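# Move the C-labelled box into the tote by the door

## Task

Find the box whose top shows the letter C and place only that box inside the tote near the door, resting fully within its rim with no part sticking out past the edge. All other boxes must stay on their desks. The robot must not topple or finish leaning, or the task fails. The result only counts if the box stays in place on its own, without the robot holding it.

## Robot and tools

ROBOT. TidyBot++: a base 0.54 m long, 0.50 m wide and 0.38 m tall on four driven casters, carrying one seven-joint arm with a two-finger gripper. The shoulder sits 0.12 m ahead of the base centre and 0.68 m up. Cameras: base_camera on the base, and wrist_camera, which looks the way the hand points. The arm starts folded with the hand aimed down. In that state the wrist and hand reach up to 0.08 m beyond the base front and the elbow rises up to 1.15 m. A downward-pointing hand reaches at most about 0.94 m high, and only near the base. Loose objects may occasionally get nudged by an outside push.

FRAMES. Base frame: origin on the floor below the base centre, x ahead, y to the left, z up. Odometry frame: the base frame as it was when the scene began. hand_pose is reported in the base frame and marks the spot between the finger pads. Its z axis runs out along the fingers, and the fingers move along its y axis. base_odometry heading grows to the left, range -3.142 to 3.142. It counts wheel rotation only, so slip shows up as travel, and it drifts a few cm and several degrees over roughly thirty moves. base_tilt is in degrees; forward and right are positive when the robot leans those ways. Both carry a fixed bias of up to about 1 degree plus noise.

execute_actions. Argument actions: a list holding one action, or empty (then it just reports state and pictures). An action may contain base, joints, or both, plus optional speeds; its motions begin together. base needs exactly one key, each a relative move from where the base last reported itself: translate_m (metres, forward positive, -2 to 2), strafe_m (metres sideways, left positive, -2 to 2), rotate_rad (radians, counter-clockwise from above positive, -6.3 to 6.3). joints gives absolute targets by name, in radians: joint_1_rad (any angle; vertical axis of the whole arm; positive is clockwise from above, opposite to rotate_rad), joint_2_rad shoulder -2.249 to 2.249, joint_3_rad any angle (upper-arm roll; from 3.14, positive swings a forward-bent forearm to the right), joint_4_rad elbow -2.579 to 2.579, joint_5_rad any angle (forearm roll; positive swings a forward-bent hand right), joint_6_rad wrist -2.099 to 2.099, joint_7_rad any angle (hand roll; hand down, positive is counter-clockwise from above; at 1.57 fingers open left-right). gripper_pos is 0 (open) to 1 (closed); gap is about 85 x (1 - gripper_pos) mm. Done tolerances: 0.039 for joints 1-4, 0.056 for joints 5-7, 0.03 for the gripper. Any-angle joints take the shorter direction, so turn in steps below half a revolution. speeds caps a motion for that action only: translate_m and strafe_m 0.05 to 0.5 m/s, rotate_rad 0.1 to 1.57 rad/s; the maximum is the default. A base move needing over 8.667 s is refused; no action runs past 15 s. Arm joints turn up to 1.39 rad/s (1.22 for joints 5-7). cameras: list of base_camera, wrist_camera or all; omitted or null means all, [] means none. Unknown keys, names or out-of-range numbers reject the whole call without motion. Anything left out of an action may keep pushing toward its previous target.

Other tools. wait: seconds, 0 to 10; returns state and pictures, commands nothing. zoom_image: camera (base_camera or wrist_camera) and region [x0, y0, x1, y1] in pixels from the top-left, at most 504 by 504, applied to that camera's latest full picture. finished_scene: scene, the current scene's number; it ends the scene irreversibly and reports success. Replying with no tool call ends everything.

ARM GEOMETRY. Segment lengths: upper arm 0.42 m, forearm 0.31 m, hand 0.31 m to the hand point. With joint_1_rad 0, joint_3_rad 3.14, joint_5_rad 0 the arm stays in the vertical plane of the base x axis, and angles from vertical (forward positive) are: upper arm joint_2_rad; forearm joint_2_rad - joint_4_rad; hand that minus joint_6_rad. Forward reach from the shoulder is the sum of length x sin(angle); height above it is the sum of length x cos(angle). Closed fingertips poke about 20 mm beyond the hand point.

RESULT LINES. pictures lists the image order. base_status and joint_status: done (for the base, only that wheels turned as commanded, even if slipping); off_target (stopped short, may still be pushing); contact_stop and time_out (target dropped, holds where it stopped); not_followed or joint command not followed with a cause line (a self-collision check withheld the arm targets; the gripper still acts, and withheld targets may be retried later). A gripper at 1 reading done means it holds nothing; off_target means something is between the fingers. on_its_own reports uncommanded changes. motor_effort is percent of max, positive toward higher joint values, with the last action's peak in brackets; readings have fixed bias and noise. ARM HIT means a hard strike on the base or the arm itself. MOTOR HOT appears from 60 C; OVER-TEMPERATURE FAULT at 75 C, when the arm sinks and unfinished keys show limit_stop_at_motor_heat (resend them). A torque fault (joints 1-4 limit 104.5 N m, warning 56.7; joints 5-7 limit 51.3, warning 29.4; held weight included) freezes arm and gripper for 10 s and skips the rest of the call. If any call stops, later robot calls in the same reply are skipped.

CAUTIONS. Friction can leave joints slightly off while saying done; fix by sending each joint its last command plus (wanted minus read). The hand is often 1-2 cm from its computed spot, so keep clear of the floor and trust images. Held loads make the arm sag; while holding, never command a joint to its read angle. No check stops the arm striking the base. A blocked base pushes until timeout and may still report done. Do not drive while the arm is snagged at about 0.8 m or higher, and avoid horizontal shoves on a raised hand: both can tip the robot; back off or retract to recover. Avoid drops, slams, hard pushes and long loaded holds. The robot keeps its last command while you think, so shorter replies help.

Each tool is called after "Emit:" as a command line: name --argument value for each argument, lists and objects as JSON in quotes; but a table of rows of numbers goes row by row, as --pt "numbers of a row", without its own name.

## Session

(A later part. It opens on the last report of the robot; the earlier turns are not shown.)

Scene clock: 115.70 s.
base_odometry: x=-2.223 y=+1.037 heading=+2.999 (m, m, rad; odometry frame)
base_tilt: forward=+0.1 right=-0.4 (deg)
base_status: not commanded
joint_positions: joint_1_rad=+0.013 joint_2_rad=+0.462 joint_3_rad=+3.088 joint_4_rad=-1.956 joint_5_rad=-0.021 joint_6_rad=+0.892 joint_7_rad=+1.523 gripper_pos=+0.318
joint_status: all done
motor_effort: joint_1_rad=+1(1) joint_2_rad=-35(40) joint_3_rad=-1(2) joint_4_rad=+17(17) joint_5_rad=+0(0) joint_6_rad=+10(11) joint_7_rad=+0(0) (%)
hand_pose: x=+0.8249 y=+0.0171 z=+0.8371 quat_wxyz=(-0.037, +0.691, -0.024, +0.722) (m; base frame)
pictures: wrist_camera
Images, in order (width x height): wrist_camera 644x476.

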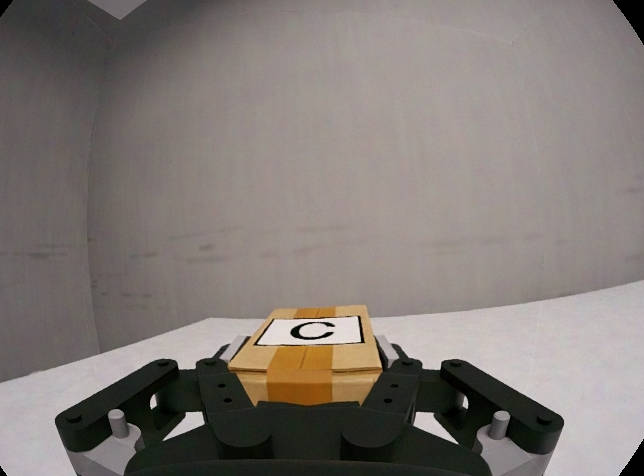

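Grasped. Back off, retract, turn around.

Emit:
execute_actions --actions '[{"base":{"translate_m":-0.5}}]' --cameras '[]'

Emit:
execute_actions --actions '[{"base":{"rotate_rad":3.14},"joints":{"joint_2_rad":-0.3,"joint_4_rad":-2.4,"joint_6_rad":0.4}}]'

Scene clock: 120.17 s.
base_odometry: x=-1.728 y=+0.966 heading=+3.000 (m, m, rad; odometry frame)
base_tilt: forward=+0.1 right=-0.4 (deg)
base_status: done
joint_positions: joint_1_rad=+0.012 joint_2_rad=+0.460 joint_3_rad=+3.088 joint_4_rad=-1.956 joint_5_rad=-0.021 joint_6_rad=+0.889 joint_7_rad=+1.523 gripper_pos=+0.318
joint_status: not commanded
motor_effort: joint_1_rad=+0(6) joint_2_rad=-35(38) joint_3_rad=-1(3) joint_4_rad=+17(18) joint_5_rad=+0(1) joint_6_rad=+10(11) joint_7_rad=+0(0) (%)
hand_pose: x=+0.8246 y=+0.0184 z=+0.8380 quat_wxyz=(-0.038, +0.691, -0.023, +0.722) (m; base frame)
pictures: none
No camera images: the call's "cameras" was empty. Leave "cameras" out to get every camera's image.

Scene clock: 123.47 s.
base_odometry: x=-1.728 y=+0.966 heading=-0.145 (m, m, rad; odometry frame)
base_tilt: forward=+0.1 right=-0.4 (deg)
base_status: done
joint_positions: joint_1_rad=+0.014 joint_2_rad=-0.272 joint_3_rad=+3.089 joint_4_rad=-2.388 joint_5_rad=-0.021 joint_6_rad=+0.441 joint_7_rad=+1.523 gripper_pos=+0.318
joint_status: all done
motor_effort: joint_1_rad=+0(5) joint_2_rad=-11(35) joint_3_rad=-1(5) joint_4_rad=+20(20) joint_5_rad=+0(1) joint_6_rad=+10(10) joint_7_rad=+0(0) (%)
hand_pose: x=+0.5835 y=+0.0184 z=+0.8915 quat_wxyz=(-0.026, +0.743, -0.010, +0.669) (m; base frame)
pictures: base_camera, wrist_camera
Images, in order (width x height): base_camera 644x364, wrist_camera 644x476.

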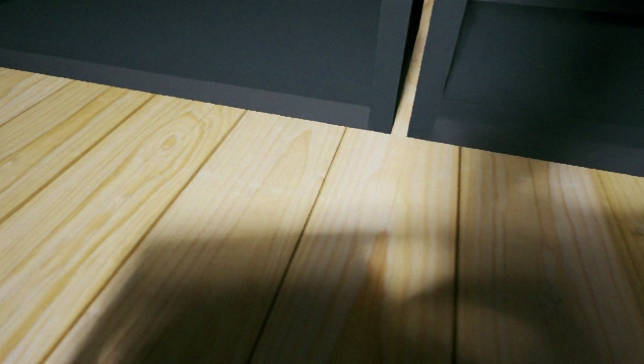

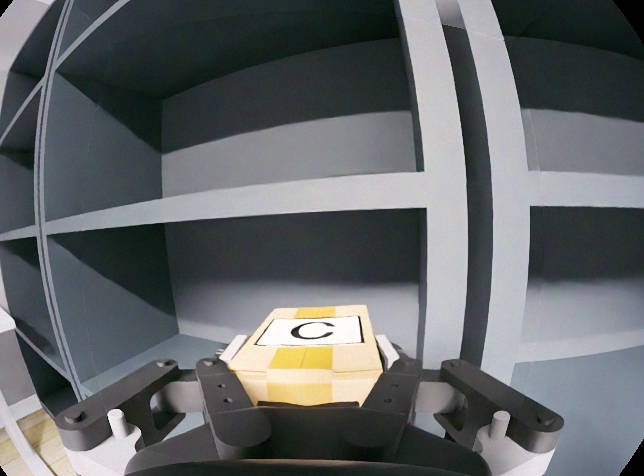

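Emit:
execute_actions --actions '[{"base":{"rotate_rad":-1.45},"joints":{"joint_6_rad":0.1}}]'

Scene clock: 127.27 s.
base_odometry: x=-1.728 y=+0.966 heading=-1.593 (m, m, rad; odometry frame)
base_tilt: forward=+0.1 right=-0.5 (deg)
base_status: done
joint_positions: joint_1_rad=+0.012 joint_2_rad=-0.277 joint_3_rad=+3.088 joint_4_rad=-2.403 joint_5_rad=-0.021 joint_6_rad=+0.119 joint_7_rad=+1.523 gripper_pos=+0.318
joint_status: all done
motor_effort: joint_1_rad=+1(1) joint_2_rad=-10(12) joint_3_rad=+0(2) joint_4_rad=+20(22) joint_5_rad=+0(1) joint_6_rad=+9(11) joint_7_rad=+0(0) (%)
hand_pose: x=+0.5523 y=+0.0191 z=+0.7890 quat_wxyz=(-0.022, +0.843, -0.009, +0.537) (m; base frame)
pictures: base_camera, wrist_camera
Images, in order (width x height): base_camera 644x364, wrist_camera 644x476.

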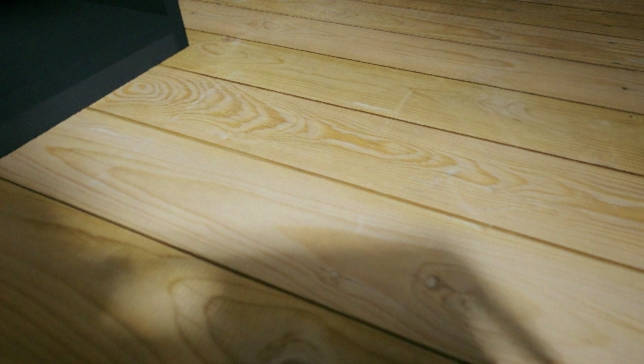

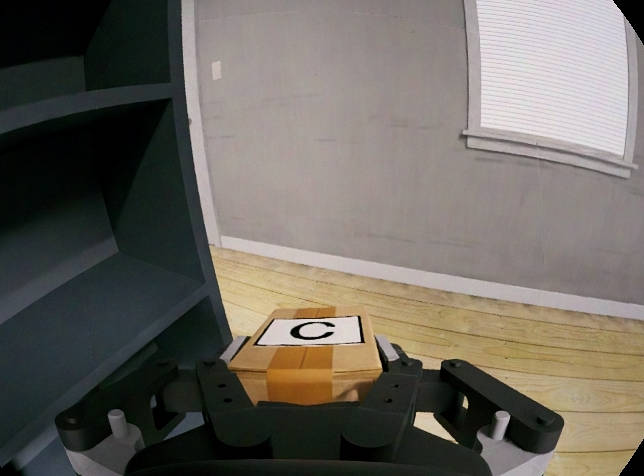

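Emit:
execute_actions --actions '[{"base":{"strafe_m":-0.2}}]' --cameras '[]'

Emit:
execute_actions --actions '[{"base":{"translate_m":0.8}}]'

Scene clock: 132.20 s.
base_odometry: x=-1.928 y=+0.971 heading=-1.594 (m, m, rad; odometry frame)
base_tilt: forward=+0.1 right=-0.4 (deg)
base_status: done
joint_positions: joint_1_rad=+0.012 joint_2_rad=-0.277 joint_3_rad=+3.088 joint_4_rad=-2.403 joint_5_rad=-0.021 joint_6_rad=+0.119 joint_7_rad=+1.523 gripper_pos=+0.318
joint_status: not commanded
motor_effort: joint_1_rad=+0(1) joint_2_rad=-10(11) joint_3_rad=+0(2) joint_4_rad=+20(20) joint_5_rad=+0(0) joint_6_rad=+9(9) joint_7_rad=+0(0) (%)
hand_pose: x=+0.5523 y=+0.0191 z=+0.7890 quat_wxyz=(-0.022, +0.843, -0.009, +0.537) (m; base frame)
pictures: none
No camera images: the call's "cameras" was empty. Leave "cameras" out to get every camera's image.

Scene clock: 135.17 s.
base_odometry: x=-1.948 y=+0.171 heading=-1.595 (m, m, rad; odometry frame)
base_tilt: forward=+0.0 right=-0.4 (deg)
base_status: done
joint_positions: joint_1_rad=+0.012 joint_2_rad=-0.281 joint_3_rad=+3.088 joint_4_rad=-2.403 joint_5_rad=-0.021 joint_6_rad=+0.119 joint_7_rad=+1.523 gripper_pos=+0.318
joint_status: not commanded
motor_effort: joint_1_rad=+1(1) joint_2_rad=-10(12) joint_3_rad=+0(1) joint_4_rad=+19(20) joint_5_rad=+0(0) joint_6_rad=+9(9) joint_7_rad=+0(0) (%)
hand_pose: x=+0.5519 y=+0.0191 z=+0.7909 quat_wxyz=(-0.022, +0.842, -0.009, +0.539) (m; base frame)
pictures: base_camera, wrist_camera
Images, in order (width x height): base_camera 644x364, wrist_camera 644x476.

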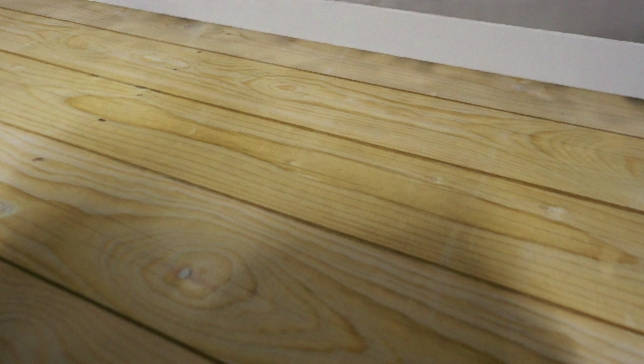

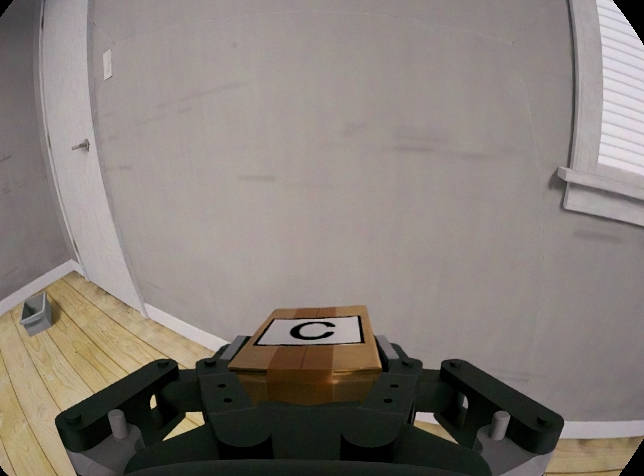

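Emit:
execute_actions --actions '[{"base":{"rotate_rad":1.59}}]'

Scene clock: 152.57 s.
TORQUE WARNING: joint_1_rad reached its warning level (56.7 N m).
base_odometry: x=-1.953 y=+0.181 heading=-0.047 (m, m, rad; odometry frame)
base_tilt: forward=+0.0 right=-0.3 (deg)
base_status: rotate_rad time_out (by the wheels' count: +1.548 of +1.590)
joint_positions: joint_1_rad=+0.257 joint_2_rad=-0.331 joint_3_rad=+3.346 joint_4_rad=-2.444 joint_5_rad=-0.030 joint_6_rad=+0.104 joint_7_rad=+1.523 gripper_pos=+0.333
joint_status: not commanded
motor_effort: joint_1_rad=-54(54) joint_2_rad=+2(15) joint_3_rad=-56(57) joint_4_rad=+29(32) joint_5_rad=+4(4) joint_6_rad=+13(15) joint_7_rad=-1(1) (%)
hand_pose: x=+0.4919 y=-0.1876 z=+0.7837 quat_wxyz=(+0.073, +0.811, -0.239, +0.529) (m; base frame)
pictures: base_camera, wrist_camera
Images, in order (width x height): base_camera 644x364, wrist_camera 644x476.

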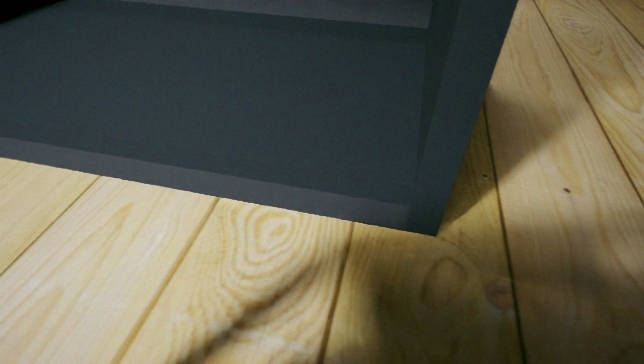

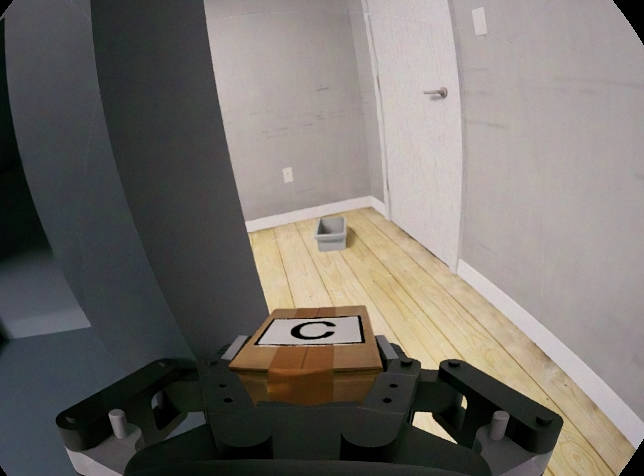

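Arm hit the shelf. Back off sideways (right), re-command arm.

Emit:
execute_actions --actions '[{"base":{"strafe_m":-0.28},"joints":{"joint_1_rad":0.0,"joint_3_rad":3.09,"joint_2_rad":-0.3,"joint_4_rad":-2.4,"joint_6_rad":0.1}}]'

Scene clock: 156.03 s.
base_odometry: x=-1.966 y=-0.099 heading=-0.046 (m, m, rad; odometry frame)
base_tilt: forward=+0.1 right=-0.4 (deg)
base_status: done
joint_positions: joint_1_rad=+0.000 joint_2_rad=-0.307 joint_3_rad=+3.093 joint_4_rad=-2.408 joint_5_rad=-0.029 joint_6_rad=+0.075 joint_7_rad=+1.523 gripper_pos=+0.333
joint_status: all done
motor_effort: joint_1_rad=+0(47) joint_2_rad=-9(20) joint_3_rad=+0(49) joint_4_rad=+20(38) joint_5_rad=+0(3) joint_6_rad=+9(19) joint_7_rad=+0(2) (%)
hand_pose: x=+0.5415 y=+0.0217 z=+0.7863 quat_wxyz=(-0.025, +0.849, -0.010, +0.528) (m; base frame)
pictures: base_camera, wrist_camera
Images, in order (width x height): base_camera 644x364, wrist_camera 644x476.

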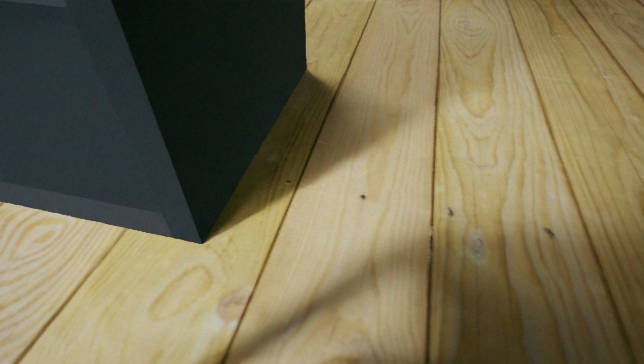

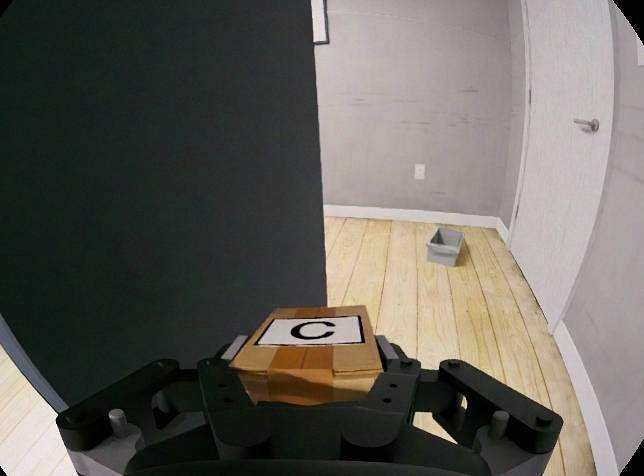

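Emit:
execute_actions --actions '[{"base":{"strafe_m":-0.15}}]' --cameras '[]'

Emit:
execute_actions --actions '[{"base":{"translate_m":1.0}}]'

Scene clock: 160.10 s.
base_odometry: x=-1.973 y=-0.249 heading=-0.046 (m, m, rad; odometry frame)
base_tilt: forward=+0.0 right=-0.4 (deg)
base_status: done
joint_positions: joint_1_rad=+0.000 joint_2_rad=-0.307 joint_3_rad=+3.093 joint_4_rad=-2.408 joint_5_rad=-0.029 joint_6_rad=+0.075 joint_7_rad=+1.523 gripper_pos=+0.333
joint_status: not commanded
motor_effort: joint_1_rad=+0(1) joint_2_rad=-9(10) joint_3_rad=+0(2) joint_4_rad=+20(20) joint_5_rad=+0(0) joint_6_rad=+9(9) joint_7_rad=+0(0) (%)
hand_pose: x=+0.5415 y=+0.0217 z=+0.7863 quat_wxyz=(-0.025, +0.849, -0.010, +0.528) (m; base frame)
pictures: none
No camera images: the call's "cameras" was empty. Leave "cameras" out to get every camera's image.

Scene clock: 166.20 s.
base_odometry: x=-1.585 y=-0.269 heading=-0.091 (m, m, rad; odometry frame)
base_tilt: forward=+0.1 right=-0.4 (deg)
base_status: translate_m time_out (by the wheels' count: +0.388 of +1.000)
joint_positions: joint_1_rad=-0.001 joint_2_rad=-0.291 joint_3_rad=+3.091 joint_4_rad=-2.400 joint_5_rad=-0.029 joint_6_rad=+0.076 joint_7_rad=+1.523 gripper_pos=+0.333
joint_status: not commanded
motor_effort: joint_1_rad=+1(8) joint_2_rad=-9(28) joint_3_rad=+1(10) joint_4_rad=+20(24) joint_5_rad=+0(1) joint_6_rad=+9(11) joint_7_rad=+0(0) (%)
hand_pose: x=+0.5457 y=+0.0233 z=+0.7845 quat_wxyz=(-0.026, +0.850, -0.008, +0.525) (m; base frame)
pictures: base_camera, wrist_camera
Images, in order (width x height): base_camera 644x364, wrist_camera 644x476.

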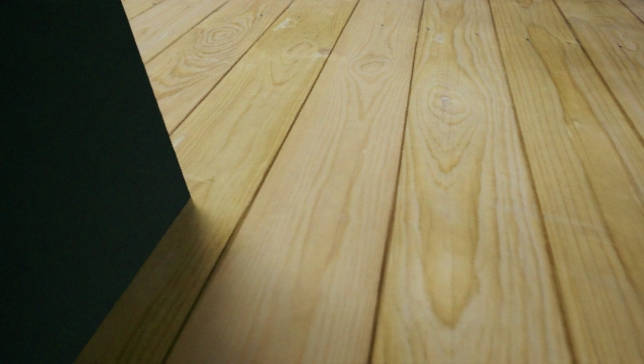

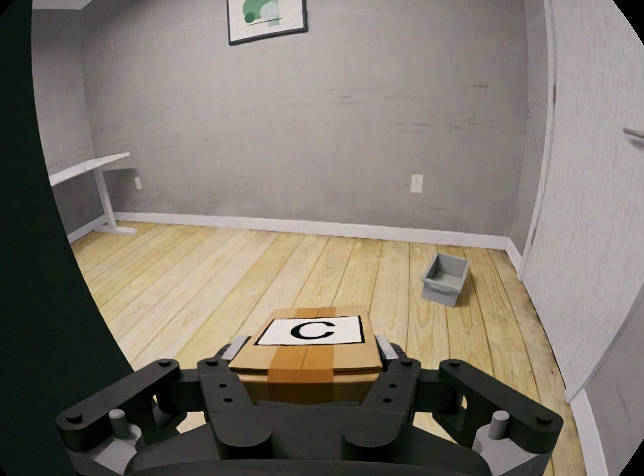

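Still rubbing on the left. Shift right a little, go slower.

Emit:
execute_actions --actions '[{"base":{"strafe_m":-0.1}}]' --cameras '[]'

Emit:
execute_actions --actions '[{"base":{"translate_m":0.8}}]'

Scene clock: 169.57 s.
base_odometry: x=-1.594 y=-0.369 heading=-0.090 (m, m, rad; odometry frame)
base_tilt: forward=+0.1 right=-0.4 (deg)
base_status: done
joint_positions: joint_1_rad=-0.001 joint_2_rad=-0.291 joint_3_rad=+3.091 joint_4_rad=-2.400 joint_5_rad=-0.029 joint_6_rad=+0.076 joint_7_rad=+1.523 gripper_pos=+0.333
joint_status: not commanded
motor_effort: joint_1_rad=+1(1) joint_2_rad=-9(10) joint_3_rad=+0(2) joint_4_rad=+20(20) joint_5_rad=+0(0) joint_6_rad=+9(9) joint_7_rad=+0(0) (%)
hand_pose: x=+0.5457 y=+0.0233 z=+0.7845 quat_wxyz=(-0.026, +0.850, -0.008, +0.525) (m; base frame)
pictures: none
No camera images: the call's "cameras" was empty. Leave "cameras" out to get every camera's image.

Scene clock: 172.53 s.
base_odometry: x=-0.797 y=-0.442 heading=-0.091 (m, m, rad; odometry frame)
base_tilt: forward=+0.1 right=-0.4 (deg)
base_status: done
joint_positions: joint_1_rad=-0.001 joint_2_rad=-0.292 joint_3_rad=+3.091 joint_4_rad=-2.400 joint_5_rad=-0.029 joint_6_rad=+0.076 joint_7_rad=+1.523 gripper_pos=+0.333
joint_status: not commanded
motor_effort: joint_1_rad=+1(1) joint_2_rad=-9(12) joint_3_rad=+0(1) joint_4_rad=+20(21) joint_5_rad=+0(1) joint_6_rad=+9(10) joint_7_rad=+0(0) (%)
hand_pose: x=+0.5456 y=+0.0233 z=+0.7847 quat_wxyz=(-0.026, +0.850, -0.008, +0.526) (m; base frame)
pictures: base_camera, wrist_camera
Images, in order (width x height): base_camera 644x364, wrist_camera 644x476.

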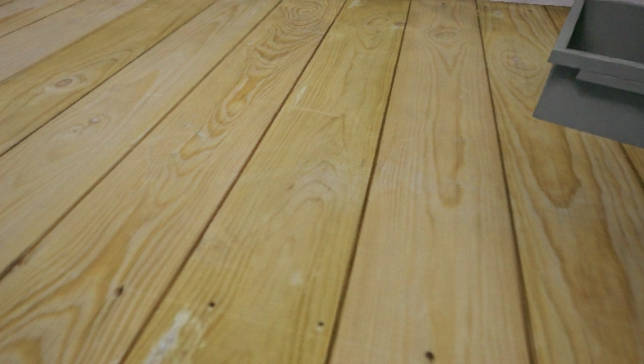

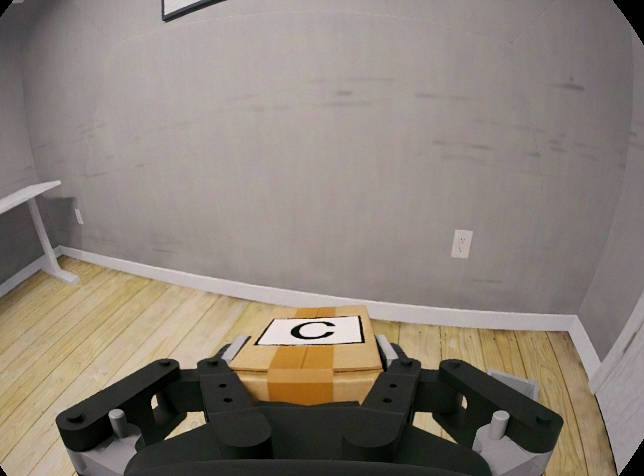

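Emit:
execute_actions --actions '[{"base":{"rotate_rad":-0.4},"joints":{"joint_2_rad":0.0,"joint_4_rad":-1.9,"joint_6_rad":-0.9}}]'

Scene clock: 176.93 s.
base_odometry: x=-0.807 y=-0.445 heading=-0.180 (m, m, rad; odometry frame)
base_tilt: forward=+0.1 right=-0.4 (deg)
base_status: rotate_rad time_out (by the wheels' count: -0.089 of -0.400)
joint_positions: joint_1_rad=+0.000 joint_2_rad=-0.018 joint_3_rad=+3.092 joint_4_rad=-1.917 joint_5_rad=-0.029 joint_6_rad=-0.859 joint_7_rad=+1.523 gripper_pos=+0.333
joint_status: all done
motor_effort: joint_1_rad=+1(8) joint_2_rad=-17(20) joint_3_rad=+0(7) joint_4_rad=+18(21) joint_5_rad=+0(3) joint_6_rad=+4(10) joint_7_rad=+0(0) (%)
hand_pose: x=+0.5240 y=+0.0283 z=+0.7125 quat_wxyz=(-0.021, +0.982, -0.006, +0.190) (m; base frame)
pictures: base_camera, wrist_camera
Images, in order (width x height): base_camera 644x364, wrist_camera 644x476.

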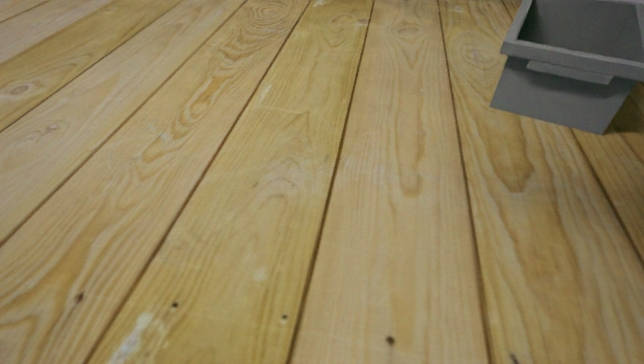

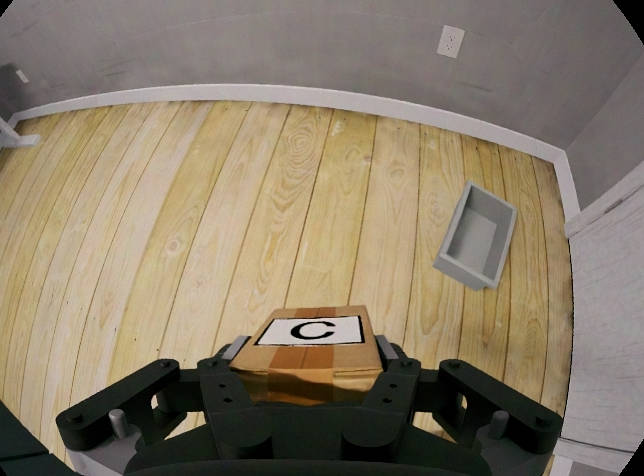

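Emit:
execute_actions --actions '[{"base":{"strafe_m":0.12}}]' --cameras '[]'

Emit:
execute_actions --actions '[{"base":{"translate_m":0.25},"joints":{"joint_1_rad":0.45}}]'

Scene clock: 181.60 s.
base_odometry: x=-0.805 y=-0.427 heading=-0.126 (m, m, rad; odometry frame)
base_tilt: forward=+0.1 right=-0.5 (deg)
base_status: strafe_m time_out (by the wheels' count: +0.018 of +0.120)
joint_positions: joint_1_rad=+0.000 joint_2_rad=-0.017 joint_3_rad=+3.091 joint_4_rad=-1.916 joint_5_rad=-0.028 joint_6_rad=-0.859 joint_7_rad=+1.523 gripper_pos=+0.333
joint_status: not commanded
motor_effort: joint_1_rad=+1(9) joint_2_rad=-19(19) joint_3_rad=+0(8) joint_4_rad=+18(18) joint_5_rad=+0(3) joint_6_rad=+4(4) joint_7_rad=+0(0) (%)
hand_pose: x=+0.5243 y=+0.0286 z=+0.7124 quat_wxyz=(-0.021, +0.982, -0.005, +0.189) (m; base frame)
pictures: none
No camera images: the call's "cameras" was empty. Leave "cameras" out to get every camera's image.

not run: a stop came earlier in this reply.

Emit:
execute_actions --actions '[{"base":{"rotate_rad":0.15}}]' --cameras '[]'

Emit:
execute_actions --actions '[{"base":{"translate_m":0.25}}]'

Scene clock: 184.17 s.
base_odometry: x=-0.805 y=-0.426 heading=+0.025 (m, m, rad; odometry frame)
base_tilt: forward=+0.1 right=-0.4 (deg)
base_status: done
joint_positions: joint_1_rad=-0.001 joint_2_rad=-0.017 joint_3_rad=+3.089 joint_4_rad=-1.916 joint_5_rad=-0.028 joint_6_rad=-0.859 joint_7_rad=+1.523 gripper_pos=+0.333
joint_status: not commanded
motor_effort: joint_1_rad=-1(2) joint_2_rad=-18(19) joint_3_rad=+0(3) joint_4_rad=+18(18) joint_5_rad=-1(1) joint_6_rad=+3(4) joint_7_rad=+0(0) (%)
hand_pose: x=+0.5242 y=+0.0296 z=+0.7124 quat_wxyz=(-0.021, +0.982, -0.004, +0.189) (m; base frame)
pictures: none
No camera images: the call's "cameras" was empty. Leave "cameras" out to get every camera's image.

Scene clock: 185.93 s.
base_odometry: x=-0.555 y=-0.420 heading=+0.026 (m, m, rad; odometry frame)
base_tilt: forward=+0.1 right=-0.4 (deg)
base_status: done
joint_positions: joint_1_rad=-0.001 joint_2_rad=-0.008 joint_3_rad=+3.089 joint_4_rad=-1.912 joint_5_rad=-0.028 joint_6_rad=-0.861 joint_7_rad=+1.523 gripper_pos=+0.333
joint_status: not commanded
motor_effort: joint_1_rad=+0(3) joint_2_rad=-18(21) joint_3_rad=-1(2) joint_4_rad=+18(19) joint_5_rad=-1(1) joint_6_rad=+4(4) joint_7_rad=+0(0) (%)
hand_pose: x=+0.5257 y=+0.0297 z=+0.7101 quat_wxyz=(-0.021, +0.982, -0.004, +0.186) (m; base frame)
pictures: base_camera, wrist_camera
Images, in order (width x height): base_camera 644x364, wrist_camera 644x476.

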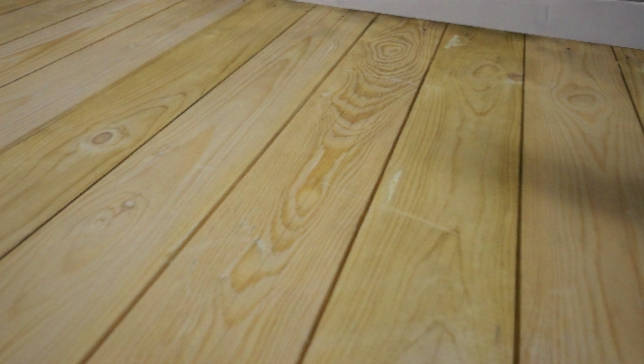

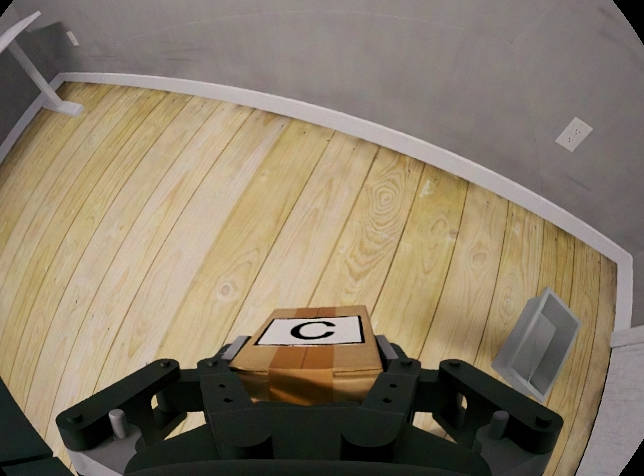

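Swing the arm right.

Emit:
execute_actions --actions '[{"joints":{"joint_1_rad":0.6}}]' --cameras '["wrist_camera"]'

Scene clock: 188.80 s.
base_odometry: x=-0.555 y=-0.420 heading=+0.026 (m, m, rad; odometry frame)
base_tilt: forward=+0.1 right=-0.4 (deg)
base_status: not commanded
joint_positions: joint_1_rad=+0.581 joint_2_rad=-0.008 joint_3_rad=+3.089 joint_4_rad=-1.912 joint_5_rad=-0.028 joint_6_rad=-0.861 joint_7_rad=+1.523 gripper_pos=+0.333
joint_status: all done
motor_effort: joint_1_rad=+0(0) joint_2_rad=-18(19) joint_3_rad=+0(2) joint_4_rad=+18(18) joint_5_rad=-1(1) joint_6_rad=+4(4) joint_7_rad=+0(0) (%)
hand_pose: x=+0.4751 y=-0.1985 z=+0.7101 quat_wxyz=(+0.033, +0.940, -0.285, +0.185) (m; base frame)
pictures: wrist_camera
Images, in order (width x height): wrist_camera 644x476.

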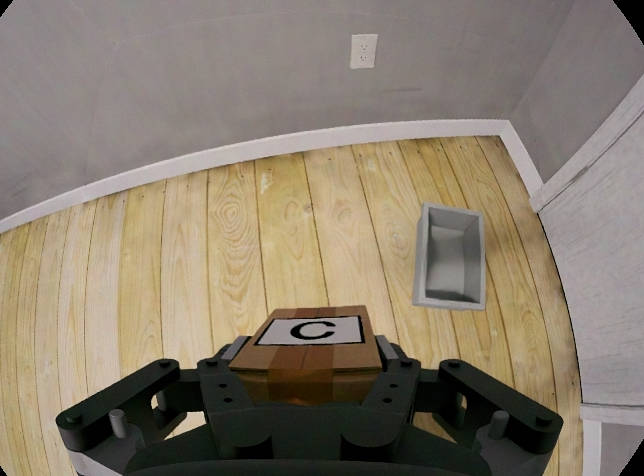

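Emit:
execute_actions --actions '[{"joints":{"joint_1_rad":1.0,"joint_2_rad":0.3,"joint_4_rad":-1.9,"joint_6_rad":-0.9}}]'

Scene clock: 191.80 s.
base_odometry: x=-0.555 y=-0.420 heading=+0.026 (m, m, rad; odometry frame)
base_tilt: forward=+0.0 right=-0.4 (deg)
base_status: not commanded
joint_positions: joint_1_rad=+0.982 joint_2_rad=+0.286 joint_3_rad=+3.089 joint_4_rad=-1.912 joint_5_rad=-0.028 joint_6_rad=-0.861 joint_7_rad=+1.523 gripper_pos=+0.333
joint_status: all done
motor_effort: joint_1_rad=+1(0) joint_2_rad=-26(27) joint_3_rad=-1(2) joint_4_rad=+14(18) joint_5_rad=-1(1) joint_6_rad=+1(4) joint_7_rad=+0(0) (%)
hand_pose: x=+0.3641 y=-0.3143 z=+0.5912 quat_wxyz=(+0.001, +0.877, -0.478, +0.045) (m; base frame)
pictures: base_camera, wrist_camera
Images, in order (width x height): base_camera 644x364, wrist_camera 644x476.

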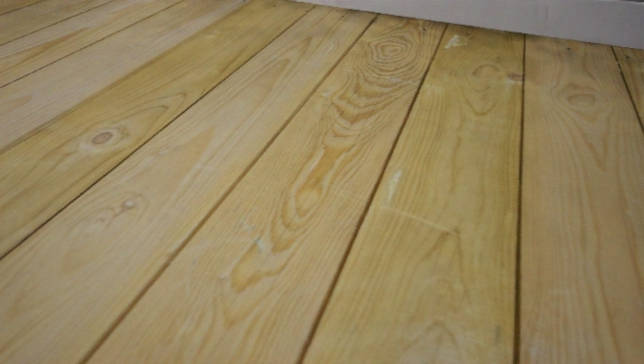

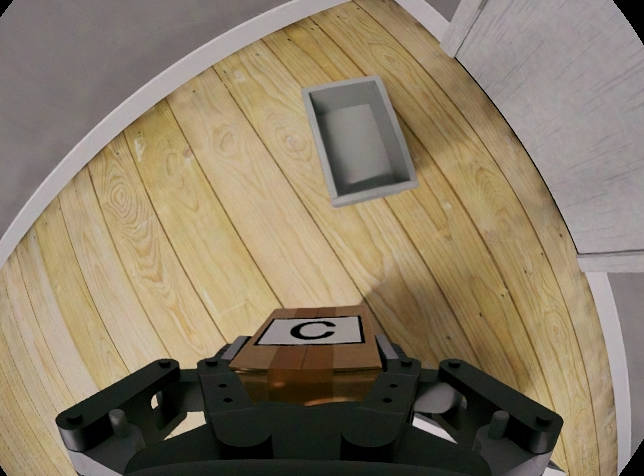

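Emit:
execute_actions --actions '[{"base":{"translate_m":0.1},"joints":{"joint_1_rad":1.15,"joint_2_rad":0.95,"joint_4_rad":-1.0,"joint_6_rad":-1.15}}]'

Scene clock: 195.77 s.
base_odometry: x=-0.454 y=-0.417 heading=+0.027 (m, m, rad; odometry frame)
base_tilt: forward=+0.1 right=-0.4 (deg)
base_status: done
joint_positions: joint_1_rad=+1.128 joint_2_rad=+0.937 joint_3_rad=+3.089 joint_4_rad=-1.018 joint_5_rad=-0.028 joint_6_rad=-1.103 joint_7_rad=+1.523 gripper_pos=+0.333
joint_status: all done
motor_effort: joint_1_rad=+0(3) joint_2_rad=-47(49) joint_3_rad=-3(3) joint_4_rad=+16(16) joint_5_rad=-1(1) joint_6_rad=+1(1) joint_7_rad=+0(0) (%)
hand_pose: x=+0.4336 y=-0.5764 z=+0.5046 quat_wxyz=(-0.008, +0.836, -0.546, +0.054) (m; base frame)
pictures: base_camera, wrist_camera
Images, in order (width x height): base_camera 644x364, wrist_camera 644x476.

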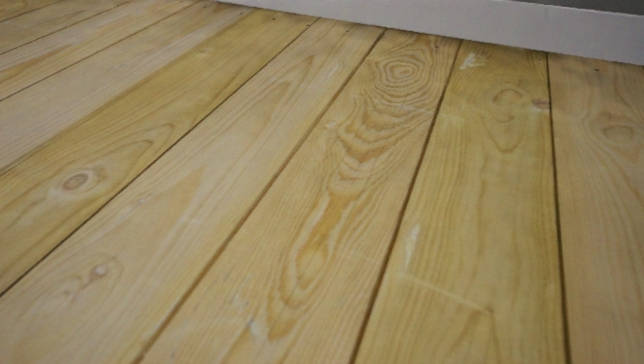

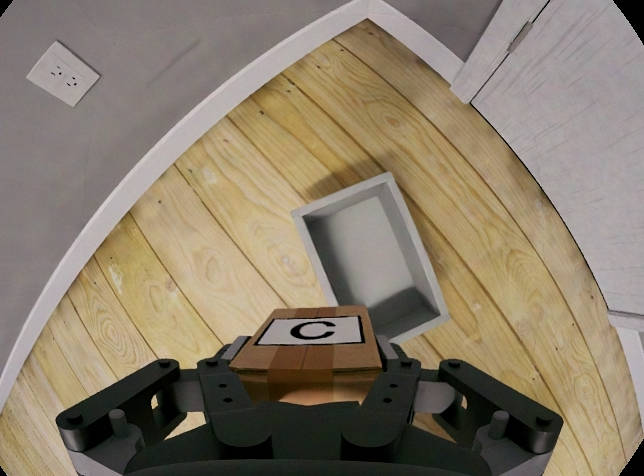

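Emit:
execute_actions --actions '[{"joints":{"joint_1_rad":1.2,"joint_2_rad":1.3,"joint_4_rad":-0.7,"joint_6_rad":-1.15}}]' --cameras '["wrist_camera"]'

Scene clock: 199.53 s.
base_odometry: x=-0.454 y=-0.417 heading=+0.027 (m, m, rad; odometry frame)
base_tilt: forward=+0.1 right=-0.4 (deg)
base_status: not commanded
joint_positions: joint_1_rad=+1.181 joint_2_rad=+1.306 joint_3_rad=+3.089 joint_4_rad=-0.717 joint_5_rad=-0.028 joint_6_rad=-1.105 joint_7_rad=+1.523 gripper_pos=+0.333
joint_status: all done
motor_effort: joint_1_rad=+0(1) joint_2_rad=-52(56) joint_3_rad=-3(3) joint_4_rad=+15(16) joint_5_rad=-1(1) joint_6_rad=+0(1) joint_7_rad=+0(0) (%)
hand_pose: x=+0.4151 y=-0.6273 z=+0.3451 quat_wxyz=(-0.028, +0.817, -0.576, +0.026) (m; base frame)
pictures: wrist_camera
Images, in order (width x height): wrist_camera 644x476.

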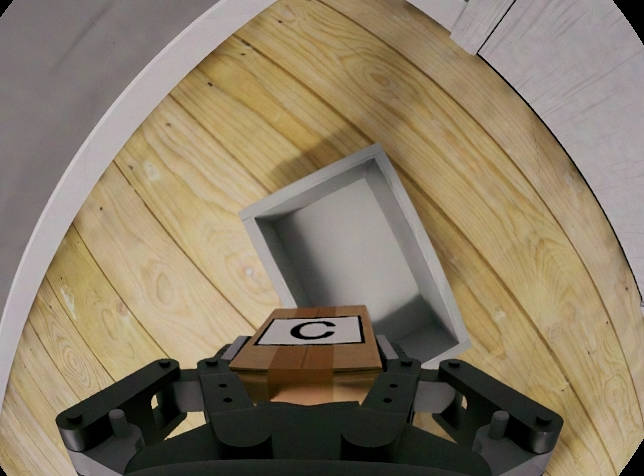

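Emit:
execute_actions --actions '[{"joints":{"joint_1_rad":1.27,"joint_6_rad":-0.85}}]' --cameras '["wrist_camera"]'

Scene clock: 202.63 s.
base_odometry: x=-0.454 y=-0.417 heading=+0.027 (m, m, rad; odometry frame)
base_tilt: forward=+0.1 right=-0.4 (deg)
base_status: not commanded
joint_positions: joint_1_rad=+1.266 joint_2_rad=+1.306 joint_3_rad=+3.089 joint_4_rad=-0.708 joint_5_rad=-0.028 joint_6_rad=-0.880 joint_7_rad=+1.523 gripper_pos=+0.333
joint_status: all done
motor_effort: joint_1_rad=+0(3) joint_2_rad=-53(54) joint_3_rad=-3(3) joint_4_rad=+16(17) joint_5_rad=-1(1) joint_6_rad=+2(3) joint_7_rad=+0(0) (%)
hand_pose: x=+0.3821 y=-0.7201 z=+0.3570 quat_wxyz=(+0.039, +0.783, -0.609, +0.122) (m; base frame)
pictures: wrist_camera
Images, in order (width x height): wrist_camera 644x476.

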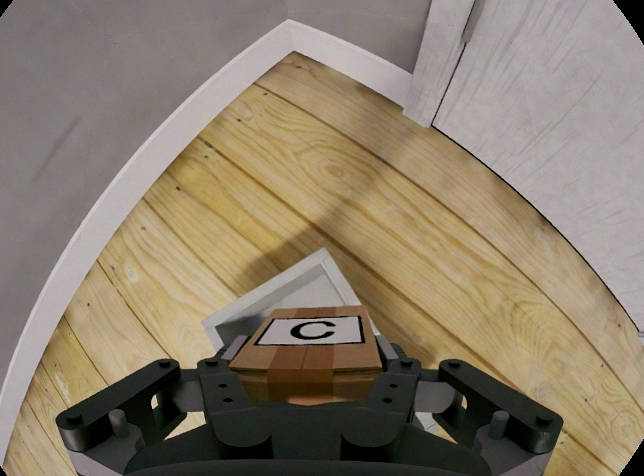

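Over the tote. Release.

Emit:
execute_actions --actions '[{"joints":{"gripper_pos":0}}]' --cameras '[]'

Emit:
execute_actions --actions '[{"joints":{"joint_2_rad":0.6,"joint_4_rad":-1.5,"joint_6_rad":-0.8}}]' --cameras '["wrist_camera"]'

Scene clock: 205.43 s.
base_odometry: x=-0.454 y=-0.417 heading=+0.027 (m, m, rad; odometry frame)
base_tilt: forward=+0.1 right=-0.4 (deg)
base_status: not commanded
joint_positions: joint_1_rad=+1.266 joint_2_rad=+1.306 joint_3_rad=+3.089 joint_4_rad=-0.708 joint_5_rad=-0.028 joint_6_rad=-0.880 joint_7_rad=+1.523 gripper_pos=+0.000
joint_status: all done
motor_effort: joint_1_rad=+1(1) joint_2_rad=-53(54) joint_3_rad=-3(2) joint_4_rad=+16(17) joint_5_rad=-1(1) joint_6_rad=+2(2) joint_7_rad=+0(1) (%)
hand_pose: x=+0.3821 y=-0.7201 z=+0.3570 quat_wxyz=(+0.039, +0.783, -0.609, +0.122) (m; base frame)
pictures: none
No camera images: the call's "cameras" was empty. Leave "cameras" out to get every camera's image.

Scene clock: 207.50 s.
base_odometry: x=-0.454 y=-0.417 heading=+0.027 (m, m, rad; odometry frame)
base_tilt: forward=+0.1 right=-0.4 (deg)
base_status: not commanded
joint_positions: joint_1_rad=+1.266 joint_2_rad=+0.620 joint_3_rad=+3.089 joint_4_rad=-1.487 joint_5_rad=-0.028 joint_6_rad=-0.848 joint_7_rad=+1.523 gripper_pos=+0.000
joint_status: all done
motor_effort: joint_1_rad=+0(0) joint_2_rad=-37(55) joint_3_rad=-2(3) joint_4_rad=+15(16) joint_5_rad=-1(1) joint_6_rad=+2(2) joint_7_rad=+0(0) (%)
hand_pose: x=+0.3247 y=-0.5341 z=+0.5589 quat_wxyz=(+0.030, +0.795, -0.599, +0.093) (m; base frame)
pictures: wrist_camera
Images, in order (width x height): wrist_camera 644x476.

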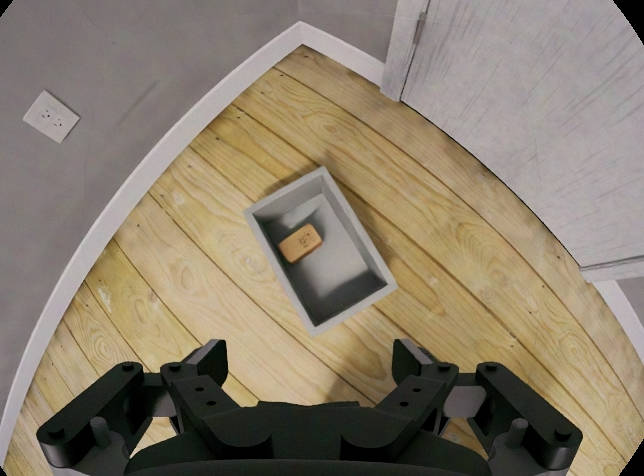

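In the tote.

Emit:
finished_scene --scene 1

The scene is finished: the task was done.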